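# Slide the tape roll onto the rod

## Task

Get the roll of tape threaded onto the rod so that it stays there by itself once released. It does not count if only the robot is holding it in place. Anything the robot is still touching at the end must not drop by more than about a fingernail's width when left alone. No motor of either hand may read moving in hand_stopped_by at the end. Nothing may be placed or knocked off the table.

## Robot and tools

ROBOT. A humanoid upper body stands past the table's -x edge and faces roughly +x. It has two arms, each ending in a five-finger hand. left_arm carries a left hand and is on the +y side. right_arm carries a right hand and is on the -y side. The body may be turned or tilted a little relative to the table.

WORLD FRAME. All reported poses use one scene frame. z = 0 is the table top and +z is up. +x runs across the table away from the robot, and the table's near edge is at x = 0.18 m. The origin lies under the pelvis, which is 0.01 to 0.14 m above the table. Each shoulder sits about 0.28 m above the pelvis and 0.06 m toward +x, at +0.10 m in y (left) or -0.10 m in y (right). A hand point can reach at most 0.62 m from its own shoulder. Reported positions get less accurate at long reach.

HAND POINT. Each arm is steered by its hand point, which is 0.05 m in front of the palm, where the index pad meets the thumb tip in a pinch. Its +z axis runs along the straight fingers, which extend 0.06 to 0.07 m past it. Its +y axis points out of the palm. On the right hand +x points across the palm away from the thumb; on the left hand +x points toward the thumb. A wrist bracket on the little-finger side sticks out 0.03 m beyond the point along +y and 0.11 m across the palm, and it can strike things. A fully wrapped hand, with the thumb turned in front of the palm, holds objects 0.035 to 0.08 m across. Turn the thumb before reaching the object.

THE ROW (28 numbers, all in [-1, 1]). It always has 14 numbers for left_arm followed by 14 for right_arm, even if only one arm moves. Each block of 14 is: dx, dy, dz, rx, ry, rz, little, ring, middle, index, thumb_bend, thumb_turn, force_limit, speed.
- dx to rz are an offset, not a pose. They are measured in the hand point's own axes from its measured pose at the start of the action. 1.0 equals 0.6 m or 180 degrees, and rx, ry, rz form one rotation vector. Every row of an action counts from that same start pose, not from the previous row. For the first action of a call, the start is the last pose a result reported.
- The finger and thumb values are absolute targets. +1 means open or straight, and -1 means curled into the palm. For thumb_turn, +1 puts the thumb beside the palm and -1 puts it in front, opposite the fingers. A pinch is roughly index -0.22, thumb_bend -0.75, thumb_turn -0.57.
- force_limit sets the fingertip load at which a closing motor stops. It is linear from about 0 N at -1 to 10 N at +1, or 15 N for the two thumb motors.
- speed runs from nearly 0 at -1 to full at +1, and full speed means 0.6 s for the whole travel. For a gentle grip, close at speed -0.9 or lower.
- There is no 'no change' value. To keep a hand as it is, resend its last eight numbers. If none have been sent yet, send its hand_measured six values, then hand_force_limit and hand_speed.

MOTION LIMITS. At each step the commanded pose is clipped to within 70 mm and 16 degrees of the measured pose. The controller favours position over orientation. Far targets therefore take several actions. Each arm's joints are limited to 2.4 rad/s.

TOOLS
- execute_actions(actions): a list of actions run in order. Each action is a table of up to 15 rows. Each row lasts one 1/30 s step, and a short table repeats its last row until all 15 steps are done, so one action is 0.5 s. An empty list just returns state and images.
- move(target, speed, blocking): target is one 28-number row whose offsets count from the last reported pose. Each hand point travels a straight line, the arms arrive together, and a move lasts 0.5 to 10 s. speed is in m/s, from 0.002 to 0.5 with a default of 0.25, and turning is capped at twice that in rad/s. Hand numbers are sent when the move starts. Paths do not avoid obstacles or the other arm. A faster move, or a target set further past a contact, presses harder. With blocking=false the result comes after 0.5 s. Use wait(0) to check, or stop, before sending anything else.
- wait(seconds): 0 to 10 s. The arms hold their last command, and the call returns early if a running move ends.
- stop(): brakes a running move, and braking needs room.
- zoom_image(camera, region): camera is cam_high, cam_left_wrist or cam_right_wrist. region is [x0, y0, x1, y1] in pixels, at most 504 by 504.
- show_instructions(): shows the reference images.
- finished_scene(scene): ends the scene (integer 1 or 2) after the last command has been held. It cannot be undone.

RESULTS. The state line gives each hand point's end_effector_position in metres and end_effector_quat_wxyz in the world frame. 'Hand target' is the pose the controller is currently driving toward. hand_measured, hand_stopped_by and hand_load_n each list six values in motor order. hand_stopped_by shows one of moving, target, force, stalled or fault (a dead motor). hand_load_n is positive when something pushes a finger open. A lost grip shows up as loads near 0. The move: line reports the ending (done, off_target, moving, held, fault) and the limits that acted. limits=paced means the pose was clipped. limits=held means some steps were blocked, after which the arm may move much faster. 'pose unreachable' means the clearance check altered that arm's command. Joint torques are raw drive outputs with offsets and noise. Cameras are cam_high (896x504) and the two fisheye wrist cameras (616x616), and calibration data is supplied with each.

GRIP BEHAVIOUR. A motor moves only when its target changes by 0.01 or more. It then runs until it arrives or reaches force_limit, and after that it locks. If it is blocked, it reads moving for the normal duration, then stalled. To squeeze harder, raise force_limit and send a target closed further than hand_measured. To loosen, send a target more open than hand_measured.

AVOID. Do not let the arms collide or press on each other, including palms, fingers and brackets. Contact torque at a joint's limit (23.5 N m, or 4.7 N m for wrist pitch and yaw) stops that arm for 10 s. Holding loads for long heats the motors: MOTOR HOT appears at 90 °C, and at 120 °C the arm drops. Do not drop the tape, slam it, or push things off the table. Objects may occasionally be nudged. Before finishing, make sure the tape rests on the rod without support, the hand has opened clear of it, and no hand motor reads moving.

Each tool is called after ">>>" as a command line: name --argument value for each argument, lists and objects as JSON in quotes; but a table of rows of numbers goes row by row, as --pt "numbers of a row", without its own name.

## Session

>>> execute_actions --actions '[]'

Scene clock: 0.00 s.
left_arm: end_effector_position=(+0.0907, +0.1283, +0.4587) hand_measured=(+1.000, +1.000, +1.000, +1.000, +1.000, +1.000) hand_load_n=(+0.0, +0.0, +0.0, +0.0, +0.0, +0.0) hand_stopped_by=(target, target, target, target, target, target) hand_force_limit=0.00 hand_speed=-0.80 end_effector_quat_wxyz=(-0.045, -0.018, -0.139, +0.989) | right_arm: end_effector_position=(+0.1130, -0.1485, +0.4694) hand_measured=(+1.000, +1.000, +1.000, +1.000, +1.000, +1.000) hand_load_n=(+0.0, +0.0, +0.0, +0.0, +0.0, +0.0) hand_stopped_by=(target, target, target, target, target, target) hand_force_limit=0.00 hand_speed=-0.80 end_effector_quat_wxyz=(+0.996, -0.080, -0.014, +0.042)
Joint positions: left_arm=[ 0.046  0.391  0.371 -0.653 -0.502 -1.145 -0.267] | right_arm=[-0.046 -0.407 -0.31  -0.568  0.657 -1.122  0.305]
Joint velocities: left_arm=[-0.009 -0.002 -0.017  0.003  0.008  0.     0.   ] | right_arm=[0.003 0.002 0.015 0.009 0.009 0.    0.   ]
Joint torques (N m, as the arm reports them, + toward a larger angle): no reading
Motor temperatures (°C, as the motors report them): left_arm=[39 48 37 41 38 26 26] | right_arm=[45 32 34 44 45 25 33]
Hand target (left_arm): +0.091, +0.128, +0.459; -0.045, -0.018, -0.139, +0.989
Hand target (right_arm): +0.113, -0.149, +0.469; +0.996, -0.080, -0.014, +0.042
camera_calibration (this result's frames):
cam_left_wrist: T_world_to_cam=[[0.0350489, 0.954564, 0.295937, -0.255364], [-0.835053, 0.190657, -0.516077, 0.293665], [-0.549051, -0.229036, 0.803794, -0.164087], [0, 0, 0, 1]] pos_world=[0.164084, 0.15019, 0.359018]
cam_right_wrist: T_world_to_cam=[[-0.185344, 0.977739, -0.098352, 0.22283], [-0.827015, -0.209259, -0.521783, 0.312395], [-0.530749, -0.0153711, 0.84739, -0.208064], [0, 0, 0, 1]] pos_world=[0.189226, -0.155696, 0.36123]

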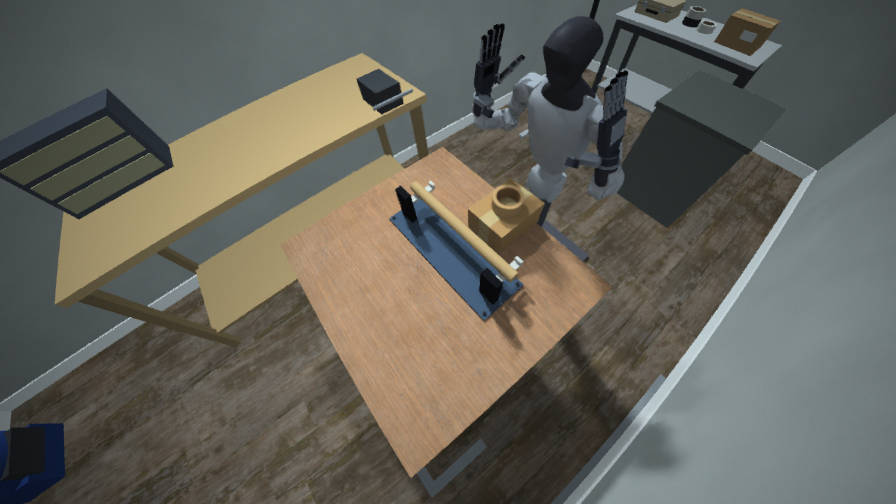

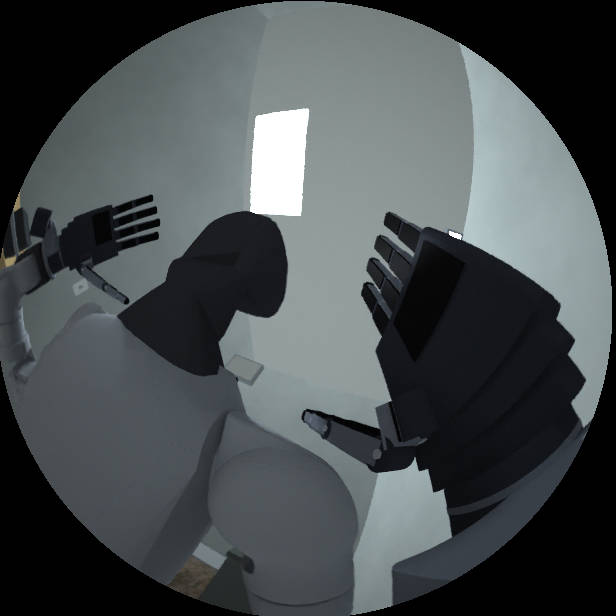

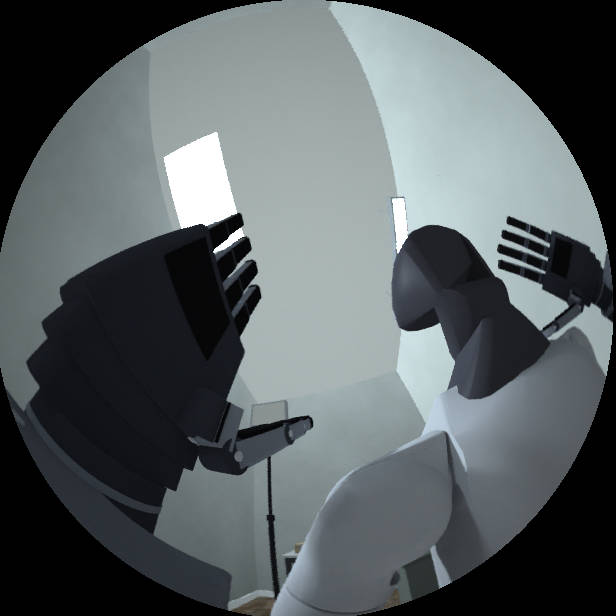

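>>> move --target '[-0.24,0.203,-0.282,-0.35,-0.403,0.30,0.6,0.6,0.6,0.6,0.6,-1,0.4,0,0.597,0.082,-0.455,-0.33,0.44,-0.355,1,1,1,1,1,-1,1,0]'

>>> zoom_image --camera "cam_high" --region '[350,110,650,330]'

Scene clock: 22.23 s.
left_arm: end_effector_position=(+0.2495, +0.0719, +0.2668) hand_measured=(+0.600, +0.600, +0.600, +0.600, +0.600, -1.000) hand_load_n=(+0.0, +0.0, +0.0, +0.0, +0.0, +0.0) hand_stopped_by=(target, target, target, target, target, target) hand_force_limit=0.40 hand_speed=0.00 end_effector_quat_wxyz=(-0.428, +0.352, -0.500, +0.665) | right_arm: end_effector_position=(+0.4730, -0.1120, +0.1979) hand_measured=(+1.000, +1.000, +1.000, +1.000, +1.000, -1.000) hand_load_n=(+0.0, +0.0, +0.0, +0.0, +0.0, +0.0) hand_stopped_by=(target, target, target, target, target, target) hand_force_limit=1.00 hand_speed=0.00 end_effector_quat_wxyz=(+0.510, -0.478, +0.529, -0.481)
Joint positions: left_arm=[ 0.48  -0.025  0.378 -1.044  0.894 -0.656 -0.293] | right_arm=[-0.527  0.023 -0.209 -0.186 -1.564  0.005  0.483]
Joint velocities: left_arm=[ 0.012  0.006 -0.006 -0.012  0.005  0.     0.005] | right_arm=[-0.009  0.003 -0.005  0.005 -0.006  0.     0.   ]
Joint torques (N m, as the arm reports them, + toward a larger angle): left_arm=[ 0.37  0.4  -0.6  -2.06 -0.54 -0.03  0.74] | right_arm=[-5.74 -1.32  0.42 -2.05  0.46  0.22 -1.05]
Motor temperatures (°C, as the motors report them): left_arm=[39 49 37 42 38 26 26] | right_arm=[45 33 35 45 45 25 33]
Hand target (left_arm): +0.250, +0.072, +0.267; -0.430, +0.353, -0.500, +0.664
Hand target (right_arm): +0.473, -0.112, +0.198; +0.509, -0.478, +0.528, -0.482
Off the commanded pose (left_arm): 0.003 m, 27 deg; orientation clipped at the last step of the last action.
Off the commanded pose (right_arm): 0.003 m, 3 deg.
joint sent to its limit (left arm) — the command would take joint 1 (shoulder pitch) past its upper limit, joint 2 (shoulder roll) past its lower limit and joint 4 (elbow) past its lower limit, so those joints were sent only as far as their limits.
joint sent to its limit (right arm) — the command would take joint 2 (shoulder roll) past its upper limit, so that joint was sent only as far as its limit.
move: off_target (left_arm, right_arm); limits=paced,held; held on 6 of 137 steps (left_arm)
pose unreachable (left arm): on one or more control steps of this call, first in action 0 (counted from 0), this arm could not follow its commanded pose, so it was not sent that pose on those steps. It may still have moved: this result reports where it is.
cause: the commanded pose would bring two parts of the arm too close to each other (joints 2 (shoulder roll) to 7 (wrist yaw) lie between them).
camera_calibration (this result's frames):
cam_left_wrist: T_world_to_cam=[[-0.14793, 0.244535, 0.95829, -0.23031], [-0.823953, -0.566393, 0.0173385, 0.247393], [0.547008, -0.787021, 0.285272, -0.0305508], [0, 0, 0, 1]] pos_world=[0.186482, 0.172396, 0.22513]
cam_right_wrist: T_world_to_cam=[[0.0512345, 0.179792, -0.982369, 0.200887], [-0.499287, 0.856519, 0.13072, 0.311358], [0.864921, 0.483787, 0.133651, -0.249295], [0, 0, 0, 1]] pos_world=[0.360785, -0.182196, 0.189963]

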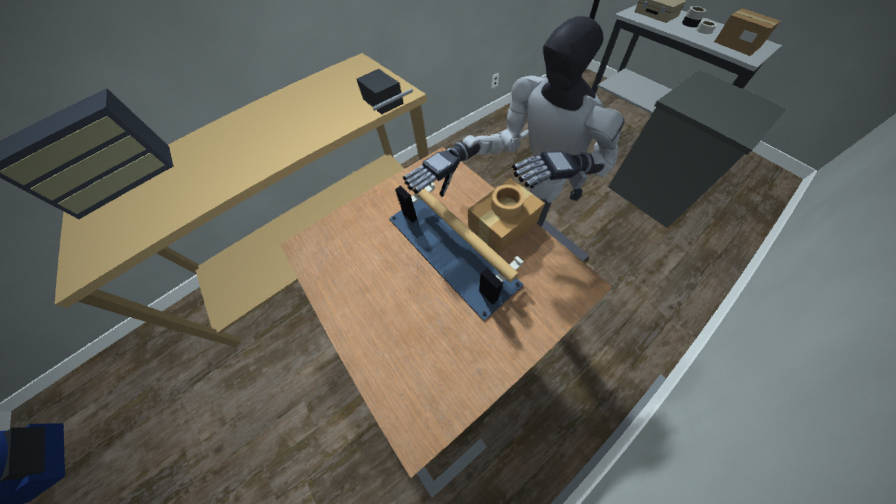

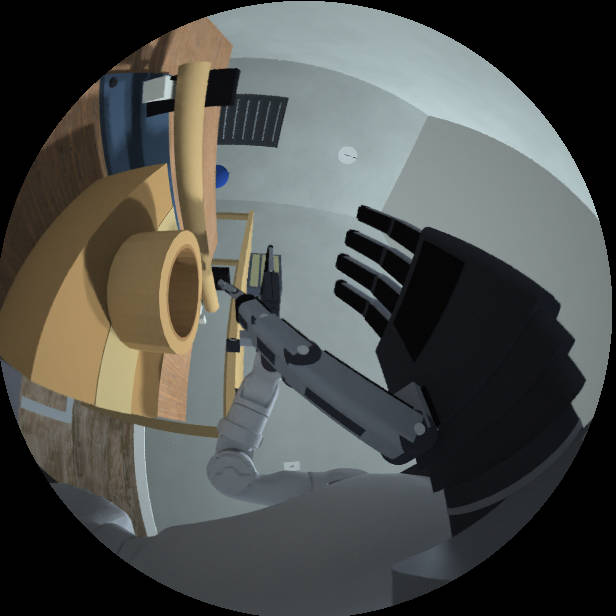

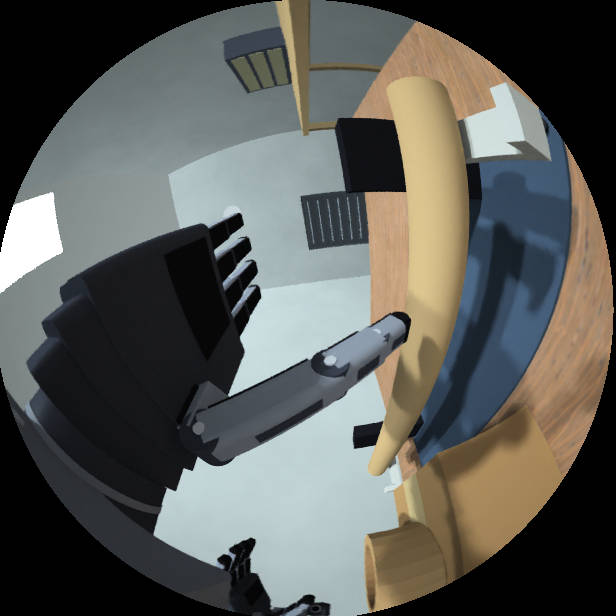

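Region (350, 110, 650, 330) of cam_high's 896x504 image, scaled by 1.680, with more detail than that image has; it fills the top 370 rows of this view, and the rest is white.

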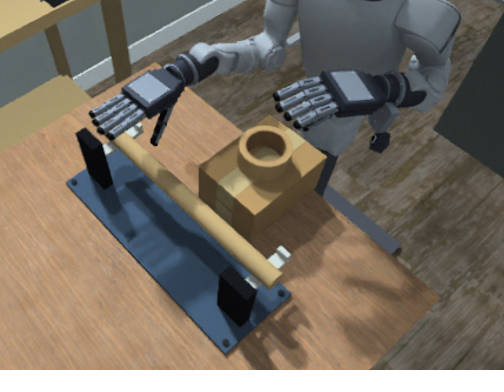

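>>> move --target '[0.005,0.108,0.102,-0.2,0,0,0.6,0.6,0.6,0.6,0.6,-1,0.4,0,0,0,0,0,0,0,1,1,1,1,1,-1,1,0]' --speed 0.12

>>> zoom_image --camera "cam_high" --region '[400,120,640,300]'

Scene clock: 37.17 s.
left_arm: end_effector_position=(+0.3158, +0.0309, +0.2151) hand_measured=(+0.600, +0.600, +0.600, +0.600, +0.600, -1.000) hand_load_n=(+0.0, +0.0, +0.0, +0.0, +0.0, +0.0) hand_stopped_by=(target, target, target, target, target, target) hand_force_limit=0.40 hand_speed=0.00 end_effector_quat_wxyz=(+0.288, -0.461, +0.686, -0.483) | right_arm: end_effector_position=(+0.4730, -0.1120, +0.1980) hand_measured=(+1.000, +1.000, +1.000, +1.000, +1.000, -1.000) hand_load_n=(+0.0, +0.0, +0.0, +0.0, +0.0, +0.0) hand_stopped_by=(target, target, target, target, target, target) hand_force_limit=1.00 hand_speed=0.00 end_effector_quat_wxyz=(+0.510, -0.478, +0.529, -0.481)
Joint positions: left_arm=[-0.478 -0.025  0.003 -0.85   1.277 -0.123 -1.499] | right_arm=[-0.527  0.023 -0.209 -0.186 -1.564  0.005  0.483]
Joint velocities: left_arm=[ 0.    -0.003 -0.003 -0.009  0.005  0.     0.   ] | right_arm=[ 0.003 -0.002  0.005  0.003  0.     0.     0.   ]
Joint torques (N m, as the arm reports them, + toward a larger angle): left_arm=[-2.49  0.07 -0.7  -1.35  0.16  0.04  0.55] | right_arm=[-5.67 -1.84  0.62 -2.27  0.35  0.11 -0.92]
Motor temperatures (°C, as the motors report them): left_arm=[39 48 37 43 38 26 27] | right_arm=[48 32 35 46 45 25 35]
Hand target (left_arm): +0.316, +0.031, +0.215; +0.287, -0.463, +0.687, -0.482
Hand target (right_arm): +0.473, -0.112, +0.198; +0.510, -0.478, +0.529, -0.481
Off the commanded pose (left_arm): 0.009 m, 2 deg.
Off the commanded pose (right_arm): 0.000 m, 0 deg.
joint sent to its limit (left arm) — the command would take joint 2 (shoulder roll) past its lower limit, so that joint was sent only as far as its limit.
move: off_target (left_arm)
camera_calibration (this result's frames):
cam_left_wrist: T_world_to_cam=[[0.42087, 0.00363635, 0.907114, -0.322127], [-0.745927, -0.56766, 0.34836, 0.183823], [0.516199, -0.823255, -0.236198, 0.0386719], [0, 0, 0, 1]] pos_world=[0.25273, 0.137357, 0.237304]
cam_right_wrist: T_world_to_cam=[[0.0512782, 0.179795, -0.982367, 0.200874], [-0.499261, 0.856537, 0.130705, 0.311358], [0.864933, 0.483755, 0.133686, -0.249312], [0, 0, 0, 1]] pos_world=[0.360786, -0.1822, 0.189965]

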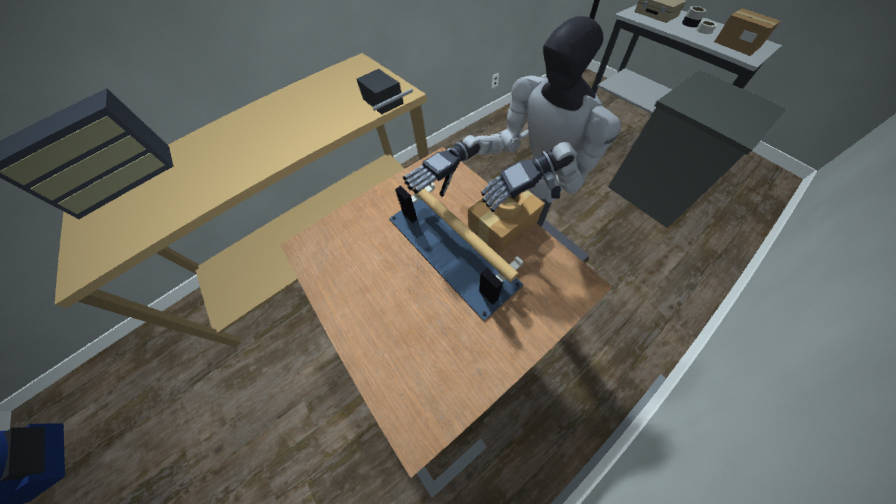

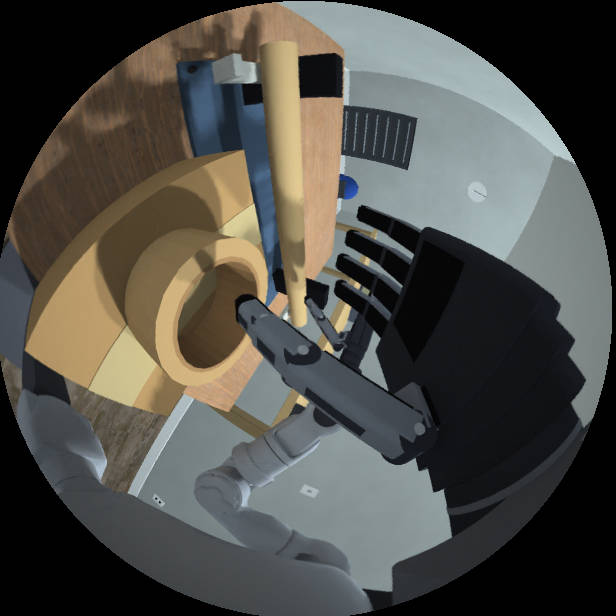

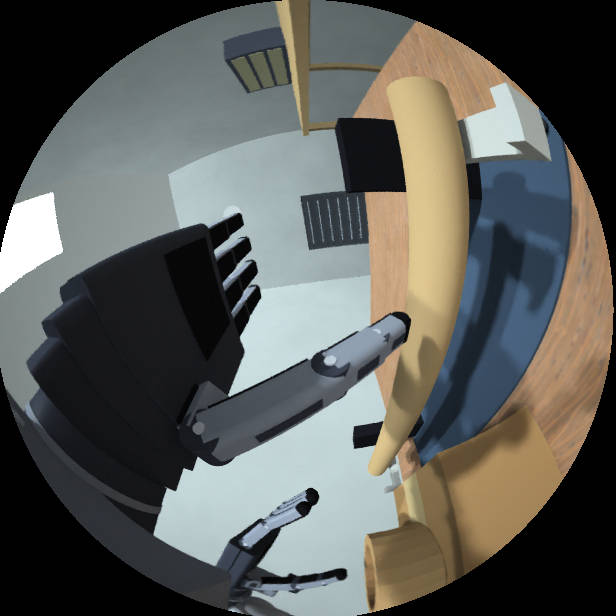

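Region (400, 120, 640, 300) of cam_high's 896x504 image, scaled by 2.100, with more detail than that image has; it fills the top 378 rows of this view, and the rest is white.

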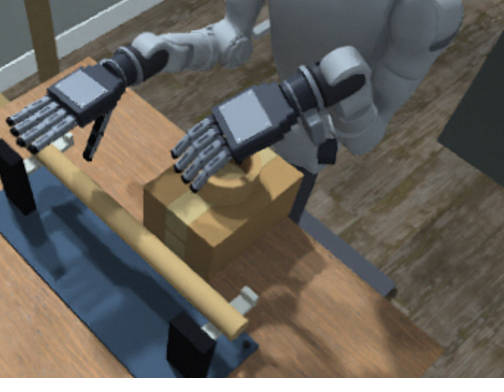

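>>> move --target '[0,0.043,-0.018,0,0,0,0.6,0.6,0.6,0.6,0.6,-1,0.4,0,0,0,0,0,0,0,1,1,1,1,1,-1,1,0]' --speed 0.05

Scene clock: 45.17 s.
left_arm: end_effector_position=(+0.2983, +0.0391, +0.1958) hand_measured=(+0.600, +0.600, +0.600, +0.600, +0.600, -1.000) hand_load_n=(+0.0, +0.0, +0.0, +0.0, +0.0, +0.0) hand_stopped_by=(target, target, target, target, target, target) hand_force_limit=0.40 hand_speed=0.00 end_effector_quat_wxyz=(+0.290, -0.464, +0.685, -0.482) | right_arm: end_effector_position=(+0.4730, -0.1120, +0.1980) hand_measured=(+1.000, +1.000, +1.000, +1.000, +1.000, -1.000) hand_load_n=(+0.0, +0.0, +0.0, +0.0, +0.0, +0.0) hand_stopped_by=(target, target, target, target, target, target) hand_force_limit=1.00 hand_speed=0.00 end_effector_quat_wxyz=(+0.510, -0.478, +0.529, -0.481)
Joint positions: left_arm=[-0.29  -0.01   0.004 -0.918  1.245 -0.175 -1.399] | right_arm=[-0.527  0.023 -0.209 -0.186 -1.564  0.005  0.483]
Joint velocities: left_arm=[-0.012  0.005 -0.008  0.    -0.018  0.     0.002] | right_arm=[ 0.008  0.    -0.011  0.008 -0.003  0.     0.   ]
Joint torques (N m, as the arm reports them, + toward a larger angle): left_arm=[-1.75  0.42 -0.39 -1.76 -0.49 -0.21  0.68] | right_arm=[-5.45 -1.62  0.15 -2.75  0.51  0.06 -0.92]
Motor temperatures (°C, as the motors report them): left_arm=[41 48 37 42 38 26 27] | right_arm=[49 32 34 46 45 25 35]
Hand target (left_arm): +0.298, +0.039, +0.196; +0.290, -0.462, +0.685, -0.483
Hand target (right_arm): +0.473, -0.112, +0.198; +0.510, -0.478, +0.529, -0.481
Off the commanded pose (left_arm): 0.002 m, 0 deg.
Off the commanded pose (right_arm): 0.000 m, 0 deg.
move: done
camera_calibration (this result's frames):
cam_left_wrist: T_world_to_cam=[[0.421664, 0.00754113, 0.906721, -0.297567], [-0.741044, -0.573397, 0.349386, 0.180734], [0.522546, -0.819243, -0.236192, 0.0478877], [0, 0, 0, 1]] pos_world=[0.234381, 0.145108, 0.217975]
cam_right_wrist: T_world_to_cam=[[0.0512784, 0.179795, -0.982367, 0.200874], [-0.499261, 0.856537, 0.130704, 0.311358], [0.864933, 0.483755, 0.133686, -0.249312], [0, 0, 0, 1]] pos_world=[0.360786, -0.1822, 0.189966]

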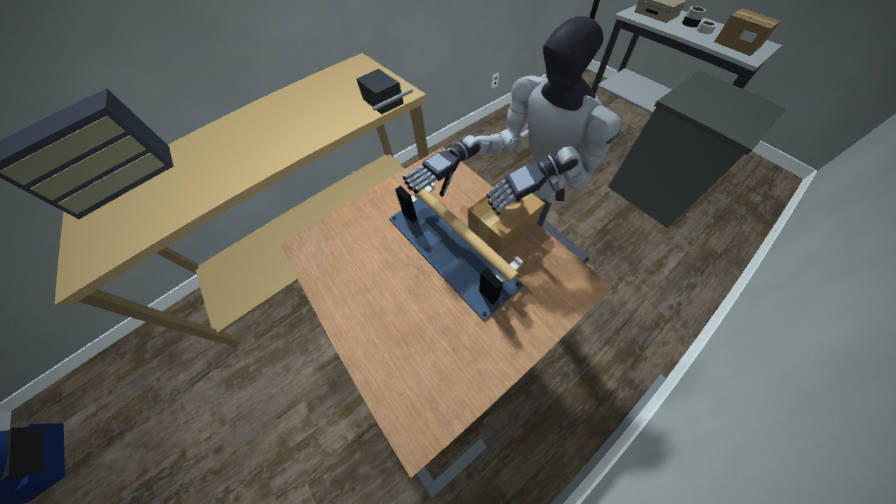

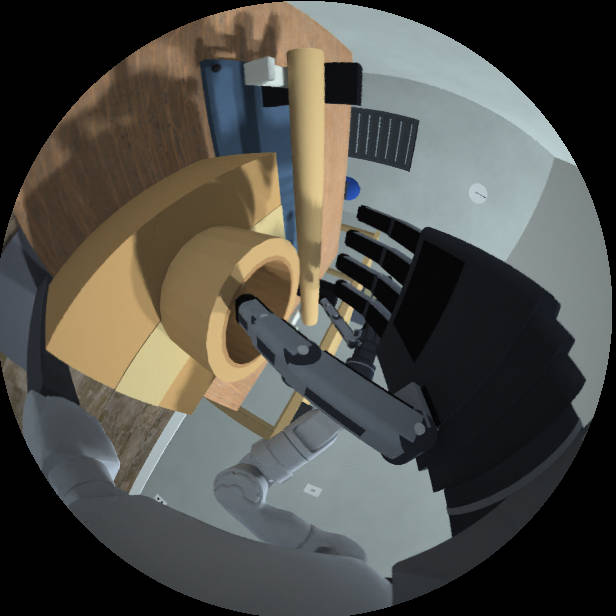

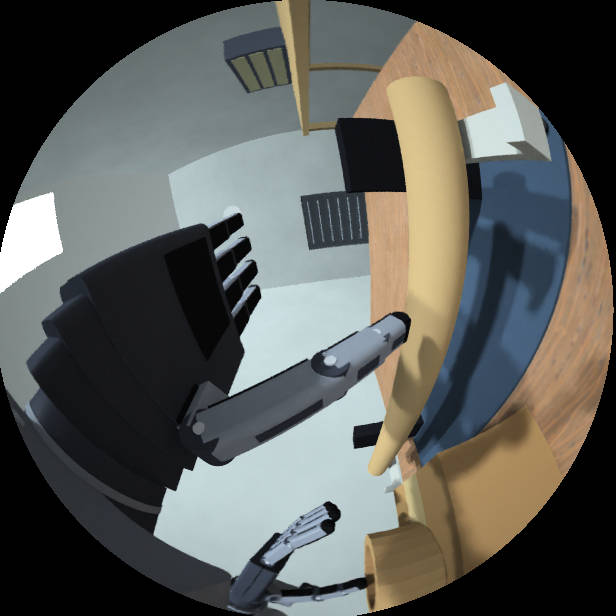

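>>> move --target '[0,0.04,0.03,0,0,0,0.6,0.6,0.6,0.6,0.6,-1,0.4,0,0,0,0,0,0,0,1,1,1,1,1,-1,1,0]' --speed 0.04

>>> zoom_image --camera "cam_high" --region '[430,140,610,270]'

Scene clock: 49.67 s.
left_arm: end_effector_position=(+0.3061, +0.0326, +0.1772) hand_measured=(+0.600, +0.600, +0.600, +0.600, +0.600, -1.000) hand_load_n=(+0.0, +0.0, +0.0, +0.0, +0.5, +0.0) hand_stopped_by=(target, target, target, target, target, target) hand_force_limit=0.40 hand_speed=0.00 end_effector_quat_wxyz=(+0.295, -0.457, +0.676, -0.497) | right_arm: end_effector_position=(+0.4730, -0.1120, +0.1980) hand_measured=(+1.000, +1.000, +1.000, +1.000, +1.000, -1.000) hand_load_n=(+0.0, +0.0, +0.0, +0.0, +0.0, +0.0) hand_stopped_by=(target, target, target, target, target, target) hand_force_limit=1.00 hand_speed=0.00 end_effector_quat_wxyz=(+0.510, -0.478, +0.529, -0.481)
Joint positions: left_arm=[-0.184 -0.011 -0.028 -0.831  1.276 -0.233 -1.181] | right_arm=[-0.527  0.023 -0.209 -0.186 -1.564  0.005  0.483]
Joint velocities: left_arm=[0.    0.014 0.014 0.008 0.008 0.    0.003] | right_arm=[ 0.006  0.    -0.014  0.003  0.003  0.     0.   ]
Joint torques (N m, as the arm reports them, + toward a larger angle): left_arm=[-1.1   0.38 -0.68 -0.95  0.4  -0.19  0.51] | right_arm=[-6.01 -1.81  0.4  -2.41  0.24  0.15 -0.9 ]
Motor temperatures (°C, as the motors report them): left_arm=[41 48 37 42 38 26 27] | right_arm=[50 32 34 47 45 25 35]
Hand target (left_arm): +0.305, +0.036, +0.167; +0.290, -0.465, +0.683, -0.482
Hand target (right_arm): +0.473, -0.112, +0.198; +0.510, -0.478, +0.529, -0.481
Off the commanded pose (left_arm): 0.011 m, 2 deg.
Off the commanded pose (right_arm): 0.000 m, 0 deg.
move: off_target (left_arm)
camera_calibration (this result's frames):
cam_left_wrist: T_world_to_cam=[[0.392665, 0.0230976, 0.919392, -0.277797], [-0.754648, -0.563297, 0.336456, 0.195463], [0.525662, -0.825932, -0.203756, 0.0275395], [0, 0, 0, 1]] pos_world=[0.24211, 0.139266, 0.195251]
cam_right_wrist: T_world_to_cam=[[0.0512782, 0.179795, -0.982367, 0.200874], [-0.499261, 0.856537, 0.130705, 0.311358], [0.864933, 0.483755, 0.133686, -0.249312], [0, 0, 0, 1]] pos_world=[0.360786, -0.1822, 0.189965]

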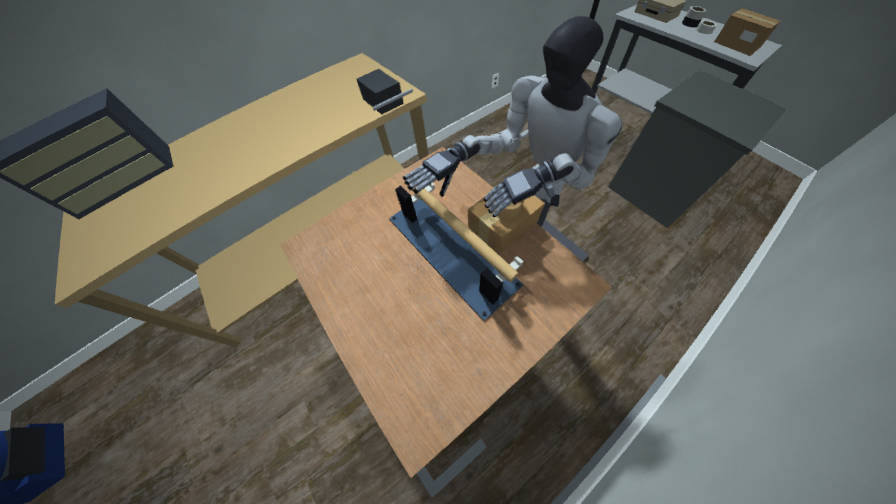

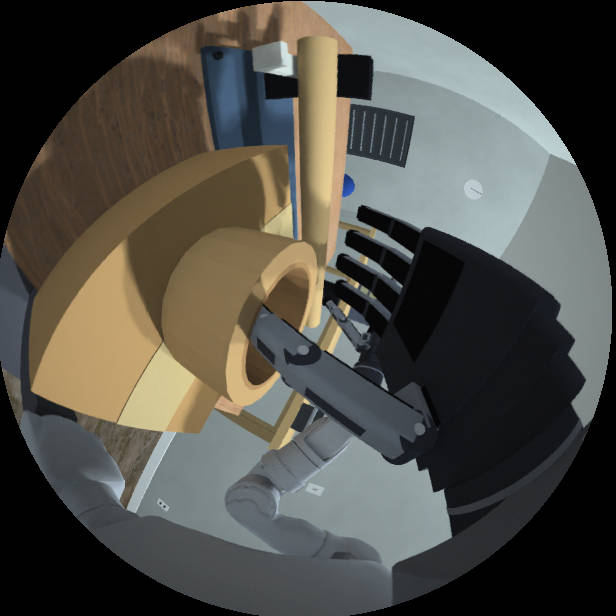

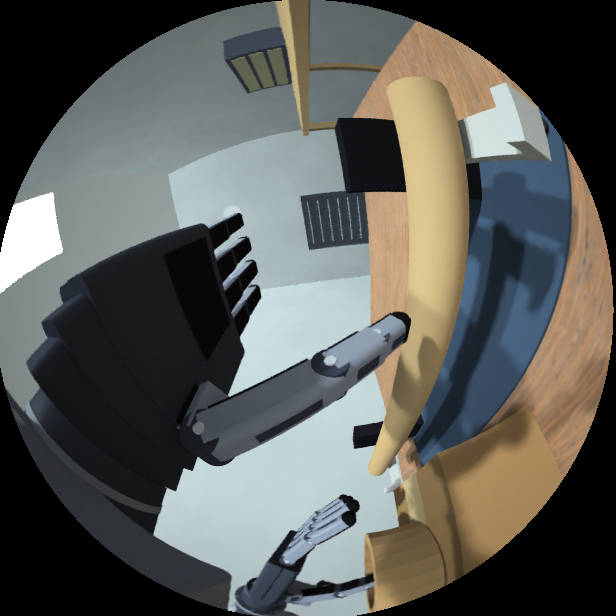

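Region (430, 140, 610, 270) of cam_high's 896x504 image, scaled by 2.800, with more detail than that image has.

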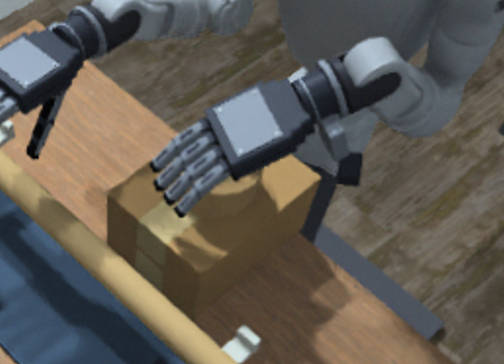

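Thumb is in. Close.

>>> execute_actions --actions '[[[0,0,0,0,0,0,-0.8,-0.8,-0.8,-0.8,-0.3,-1,0.4,-0.3,0,0,0,0,0,0,1,1,1,1,1,-1,1,0]],[[0,0,0,0,0,0,-0.8,-0.8,-0.8,-0.8,-0.3,-1,0.4,-0.3,0,0,0,0,0,0,1,1,1,1,1,-1,1,0]],[[0,0,0,0,0,0,-0.8,-0.8,-0.8,-0.8,-0.3,-1,0.4,-0.3,0,0,0,0,0,0,1,1,1,1,1,-1,1,0]],[[0,0,0,0,0,0,-0.8,-0.8,-0.8,-0.8,-0.3,-1,0.4,-0.3,0,0,0,0,0,0,1,1,1,1,1,-1,1,0]],[[0,0,0,0,0,0,-0.8,-0.8,-0.8,-0.8,-0.3,-1,0.4,-0.3,0,0,0,0,0,0,1,1,1,1,1,-1,1,0]]]'

>>> move --target '[0,-0.14,-0.055,0,0,0,-0.8,-0.8,-0.8,-0.8,-0.3,-1,0.4,-0.3,0,0,0,0,0,0,1,1,1,1,1,-1,1,0]' --speed 0.08

Scene clock: 59.93 s.
left_arm: end_effector_position=(+0.3071, +0.0322, +0.1792) hand_measured=(-0.800, -0.800, -0.210, -0.800, +0.010, -1.000) hand_load_n=(+0.0, +0.0, +10.0, +0.0, +11.0, +1.5) hand_stopped_by=(target, target, force, target, force, target) hand_force_limit=0.40 hand_speed=-0.30 end_effector_quat_wxyz=(+0.297, -0.455, +0.675, -0.499) | right_arm: end_effector_position=(+0.4730, -0.1120, +0.1980) hand_measured=(+1.000, +1.000, +1.000, +1.000, +1.000, -1.000) hand_load_n=(+0.0, +0.0, +0.0, +0.0, +0.0, +0.0) hand_stopped_by=(target, target, target, target, target, target) hand_force_limit=1.00 hand_speed=0.00 end_effector_quat_wxyz=(+0.510, -0.478, +0.529, -0.481)
Joint positions: left_arm=[-0.187 -0.011 -0.028 -0.833  1.276 -0.233 -1.176] | right_arm=[-0.527  0.023 -0.209 -0.186 -1.564  0.005  0.483]
Joint velocities: left_arm=[ 0.002 -0.003  0.008  0.    -0.011  0.     0.   ] | right_arm=[ 0.005 -0.008  0.006  0.    -0.006  0.     0.   ]
Joint torques (N m, as the arm reports them, + toward a larger angle): left_arm=[-1.74  0.12 -0.56 -1.84 -0.24 -0.1   0.62] | right_arm=[-5.52 -1.59  0.38 -2.36  0.65  0.13 -0.93]
Motor temperatures (°C, as the motors report them): left_arm=[40 48 37 42 38 26 27] | right_arm=[51 32 34 47 45 25 35]
Hand target (left_arm): +0.307, +0.032, +0.179; +0.297, -0.455, +0.675, -0.499
Hand target (right_arm): +0.473, -0.112, +0.198; +0.510, -0.478, +0.529, -0.481
Off the commanded pose (left_arm): 0.000 m, 0 deg.
Off the commanded pose (right_arm): 0.000 m, 0 deg.
camera_calibration (this result's frames):
cam_left_wrist: T_world_to_cam=[[0.384333, 0.0246577, 0.922865, -0.278151], [-0.758019, -0.562178, 0.330702, 0.197324], [0.526969, -0.826649, -0.197372, 0.0255624], [0, 0, 0, 1]] pos_world=[0.243007, 0.138921, 0.196485]
cam_right_wrist: T_world_to_cam=[[0.0512783, 0.179795, -0.982367, 0.200874], [-0.499261, 0.856537, 0.130705, 0.311358], [0.864933, 0.483755, 0.133686, -0.249312], [0, 0, 0, 1]] pos_world=[0.360786, -0.1822, 0.189966]

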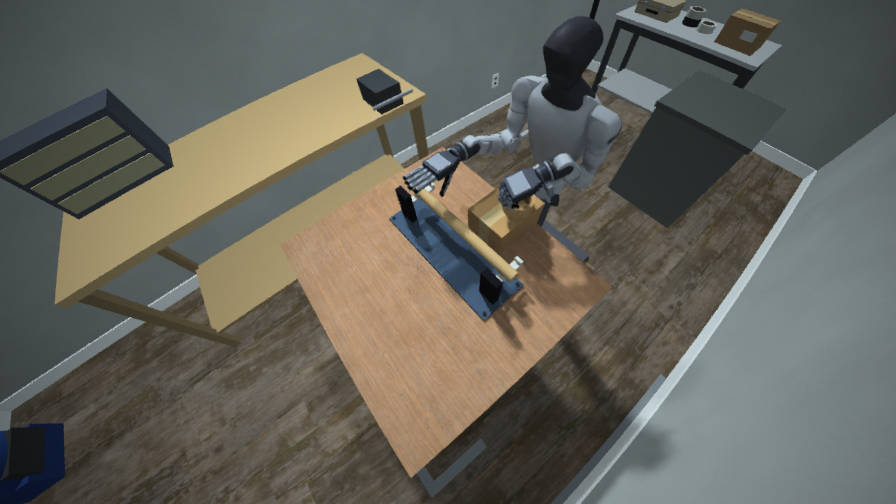

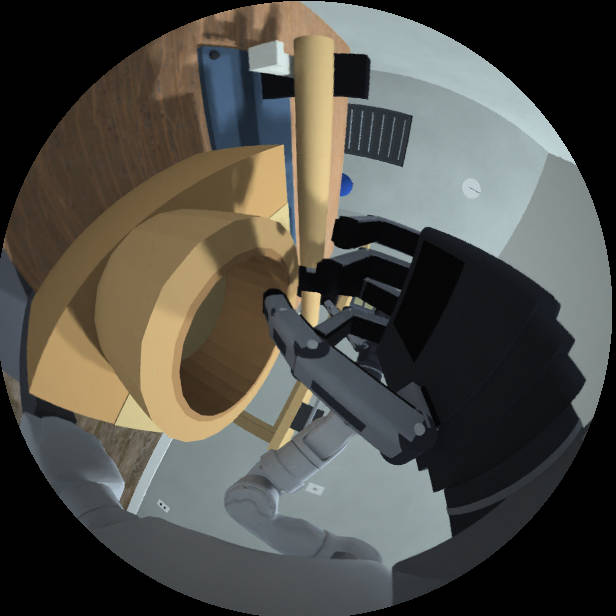

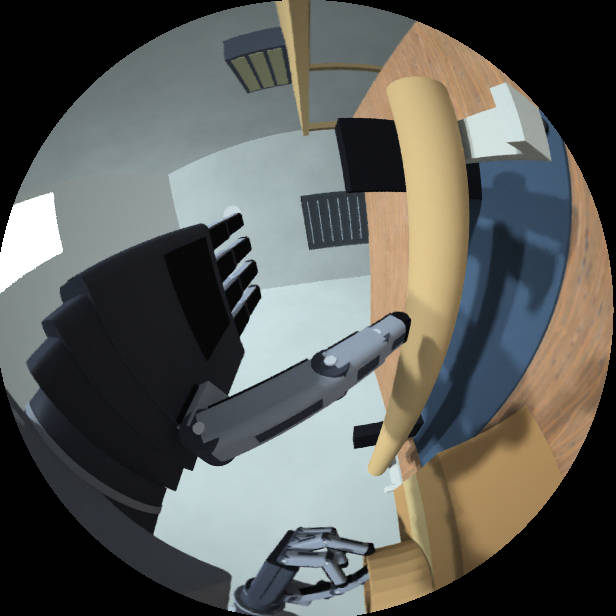

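Scene clock: 61.67 s.
left_arm: end_effector_position=(+0.3052, +0.0327, +0.2673) hand_measured=(-0.800, -0.800, -0.210, -0.800, +0.010, -1.000) hand_load_n=(+0.0, +0.0, +7.5, +0.0, +11.5, +1.5) hand_stopped_by=(target, target, force, target, force, target) hand_force_limit=0.40 hand_speed=-0.30 end_effector_quat_wxyz=(+0.291, -0.449, +0.682, -0.498) | right_arm: end_effector_position=(+0.4730, -0.1120, +0.1980) hand_measured=(+1.000, +1.000, +1.000, +1.000, +1.000, -1.000) hand_load_n=(+0.0, +0.0, +0.0, +0.0, +0.0, +0.0) hand_stopped_by=(target, target, target, target, target, target) hand_force_limit=1.00 hand_speed=0.00 end_effector_quat_wxyz=(+0.510, -0.478, +0.529, -0.481)
Joint positions: left_arm=[-0.787  0.526 -0.302 -1.002  1.174  0.616 -1.593] | right_arm=[-0.527  0.023 -0.209 -0.186 -1.564  0.005  0.483]
Joint velocities: left_arm=[-0.057  0.067 -0.075 -0.011  0.015  0.105  0.   ] | right_arm=[ 0.014 -0.003  0.015  0.     0.005  0.     0.   ]
Joint torques (N m, as the arm reports them, + toward a larger angle): left_arm=[-3.1   1.49  0.8  -0.99  1.1   0.1   0.68] | right_arm=[-5.44 -1.88  0.46 -2.42  0.44  0.12 -0.97]
Motor temperatures (°C, as the motors report them): left_arm=[41 48 37 42 38 26 27] | right_arm=[51 32 34 47 45 25 35]
Hand target (left_arm): +0.305, +0.033, +0.268; +0.293, -0.449, +0.682, -0.498
Hand target (right_arm): +0.473, -0.112, +0.198; +0.510, -0.478, +0.529, -0.481
Off the commanded pose (left_arm): 0.006 m, 1 deg.
Off the commanded pose (right_arm): 0.000 m, 0 deg.
joint sent to its limit (left arm) — the command would take joint 7 (wrist yaw) past its lower limit, so that joint was sent only as far as its limit.
move: off_target (left_arm)
camera_calibration (this result's frames):
cam_left_wrist: T_world_to_cam=[[0.392264, 0.0101163, 0.919797, -0.359896], [-0.766384, -0.549405, 0.332881, 0.168523], [0.508709, -0.835495, -0.207758, 0.0530335], [0, 0, 0, 1]] pos_world=[0.243349, 0.140537, 0.285952]
cam_right_wrist: T_world_to_cam=[[0.0512785, 0.179795, -0.982367, 0.200874], [-0.499261, 0.856537, 0.130704, 0.311358], [0.864933, 0.483755, 0.133686, -0.249312], [0, 0, 0, 1]] pos_world=[0.360786, -0.1822, 0.189966]

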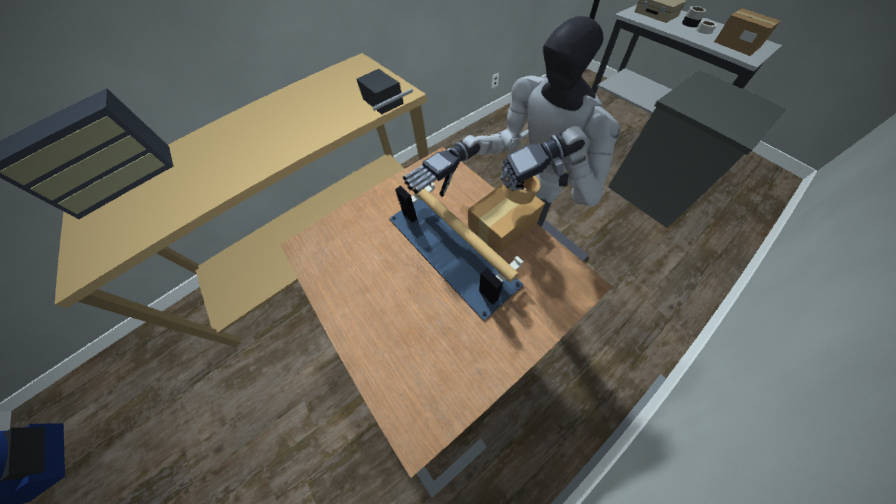

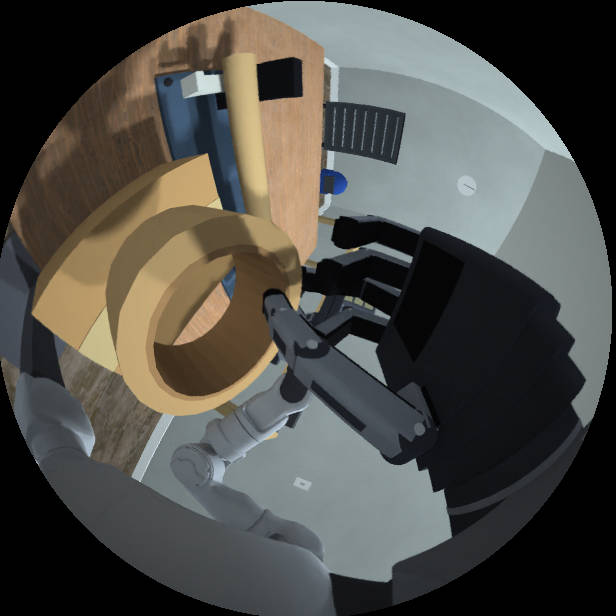

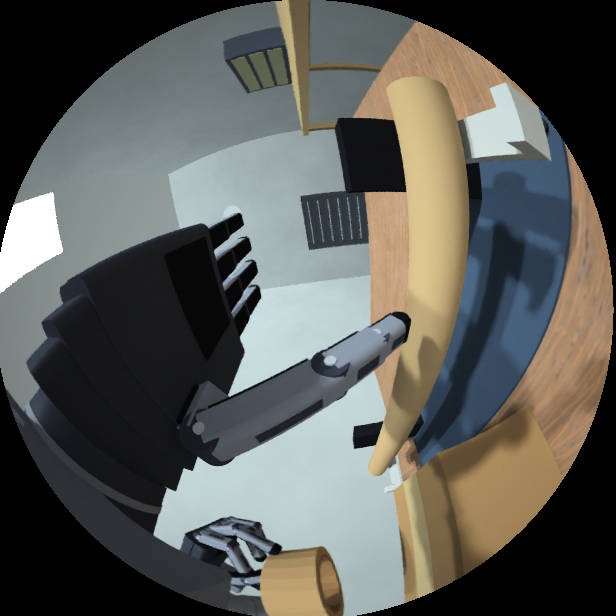

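>>> move --target '[-0.47,0.02,-0.043,0,0,0,-0.8,-0.8,-0.8,-0.8,-0.3,-1,0.4,-0.3,0,0.105,0,0,0,0,1,1,1,1,1,-1,1,0]' --speed 0.12

>>> zoom_image --camera "cam_high" --region '[350,110,650,330]'

Scene clock: 78.40 s.
left_arm: end_effector_position=(+0.4004, +0.2940, +0.2577) hand_measured=(-0.800, -0.800, -0.210, -0.800, +0.010, -1.000) hand_load_n=(+0.0, +0.0, +7.5, +0.0, +11.5, +1.5) hand_stopped_by=(target, target, force, target, force, target) hand_force_limit=0.40 hand_speed=-0.30 end_effector_quat_wxyz=(+0.312, -0.451, +0.669, -0.502) | right_arm: end_effector_position=(+0.4736, -0.1096, +0.1363) hand_measured=(+1.000, +1.000, +1.000, +1.000, +1.000, -1.000) hand_load_n=(+0.0, +0.0, +0.0, +0.0, +0.0, +0.0) hand_stopped_by=(target, target, target, target, target, target) hand_force_limit=1.00 hand_speed=0.00 end_effector_quat_wxyz=(+0.507, -0.480, +0.526, -0.485)
Joint positions: left_arm=[-1.112  1.17   0.255  1.26   0.665 -1.264 -0.773] | right_arm=[-0.447  0.023 -0.169  0.059 -1.56   0.017  0.16 ]
Joint velocities: left_arm=[-0.331  0.094 -0.218  0.446  0.356 -0.229  0.334] | right_arm=[ 0.    -0.003 -0.002  0.    -0.009  0.     0.   ]
Joint torques (N m, as the arm reports them, + toward a larger angle): left_arm=[-3.77  4.76  0.74 -1.57 -1.38 -0.23  0.83] | right_arm=[-5.04 -1.15  0.94 -2.15  0.84  0.21 -1.07]
Motor temperatures (°C, as the motors report them): left_arm=[44 50 37 42 38 26 28] | right_arm=[51 32 34 47 45 25 35]
Hand target (left_arm): +0.400, +0.294, +0.257; +0.311, -0.450, +0.671, -0.500
Hand target (right_arm): +0.473, -0.109, +0.135; +0.508, -0.479, +0.527, -0.484
Off the commanded pose (left_arm): 0.009 m, 3 deg.
Off the commanded pose (right_arm): 0.003 m, 1 deg.
joint sent to its limit (right arm) — the command would take joint 2 (shoulder roll) past its upper limit, so that joint was sent only as far as its limit.
move: off_target (left_arm)
camera_calibration (this result's frames):
cam_left_wrist: T_world_to_cam=[[0.356809, 0.0232244, 0.933888, -0.384375], [-0.76014, -0.573888, 0.304697, 0.400274], [0.543024, -0.818604, -0.187115, 0.196912], [0, 0, 0, 1]] pos_world=[0.334485, 0.399832, 0.273846]
cam_right_wrist: T_world_to_cam=[[0.0536622, 0.167385, -0.98443, 0.137648], [-0.497306, 0.859374, 0.119012, 0.318658], [0.865914, 0.483176, 0.129357, -0.242718], [0, 0, 0, 1]] pos_world=[0.361257, -0.179611, 0.128978]

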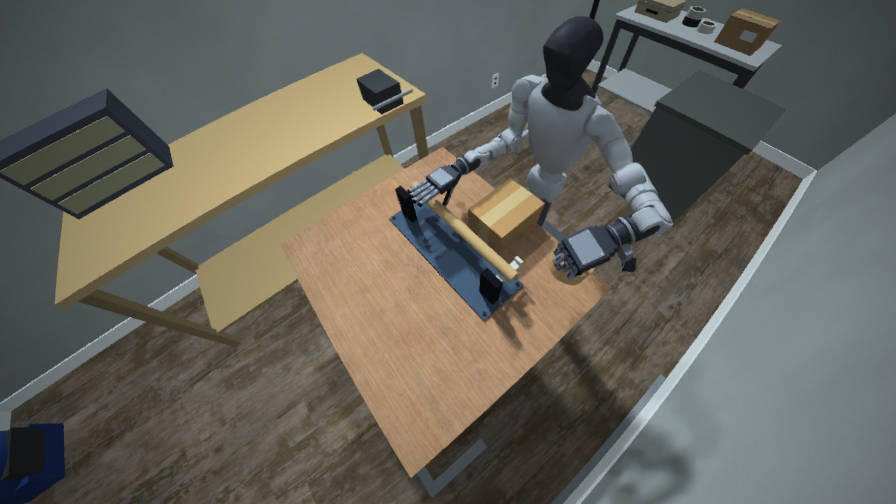

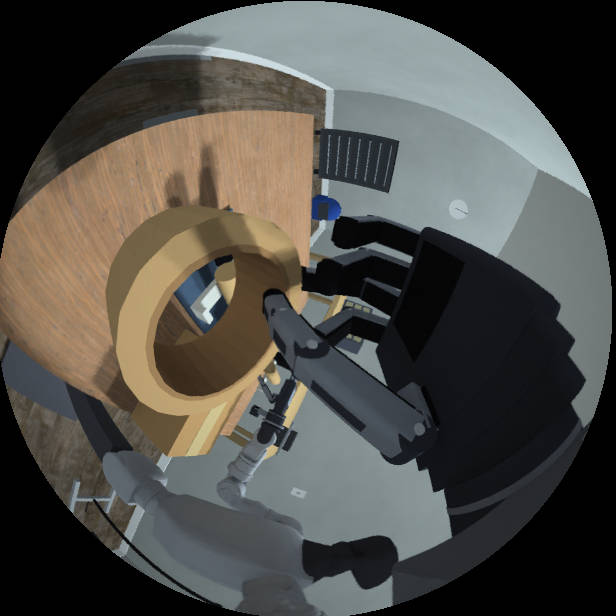

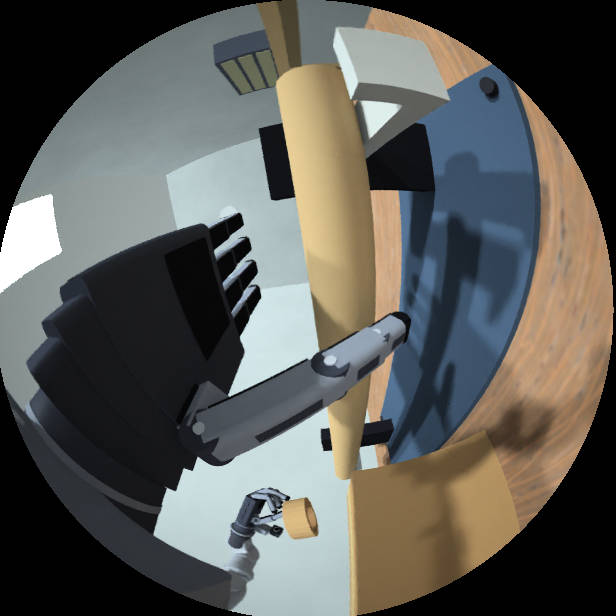

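Region (350, 110, 650, 330) of cam_high's 896x504 image, scaled by 1.680, with more detail than that image has; it fills the top 370 rows of this view, and the rest is white.

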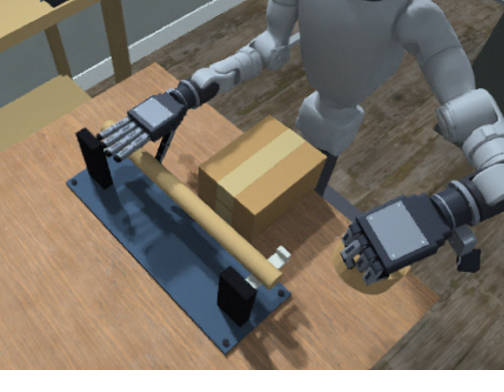

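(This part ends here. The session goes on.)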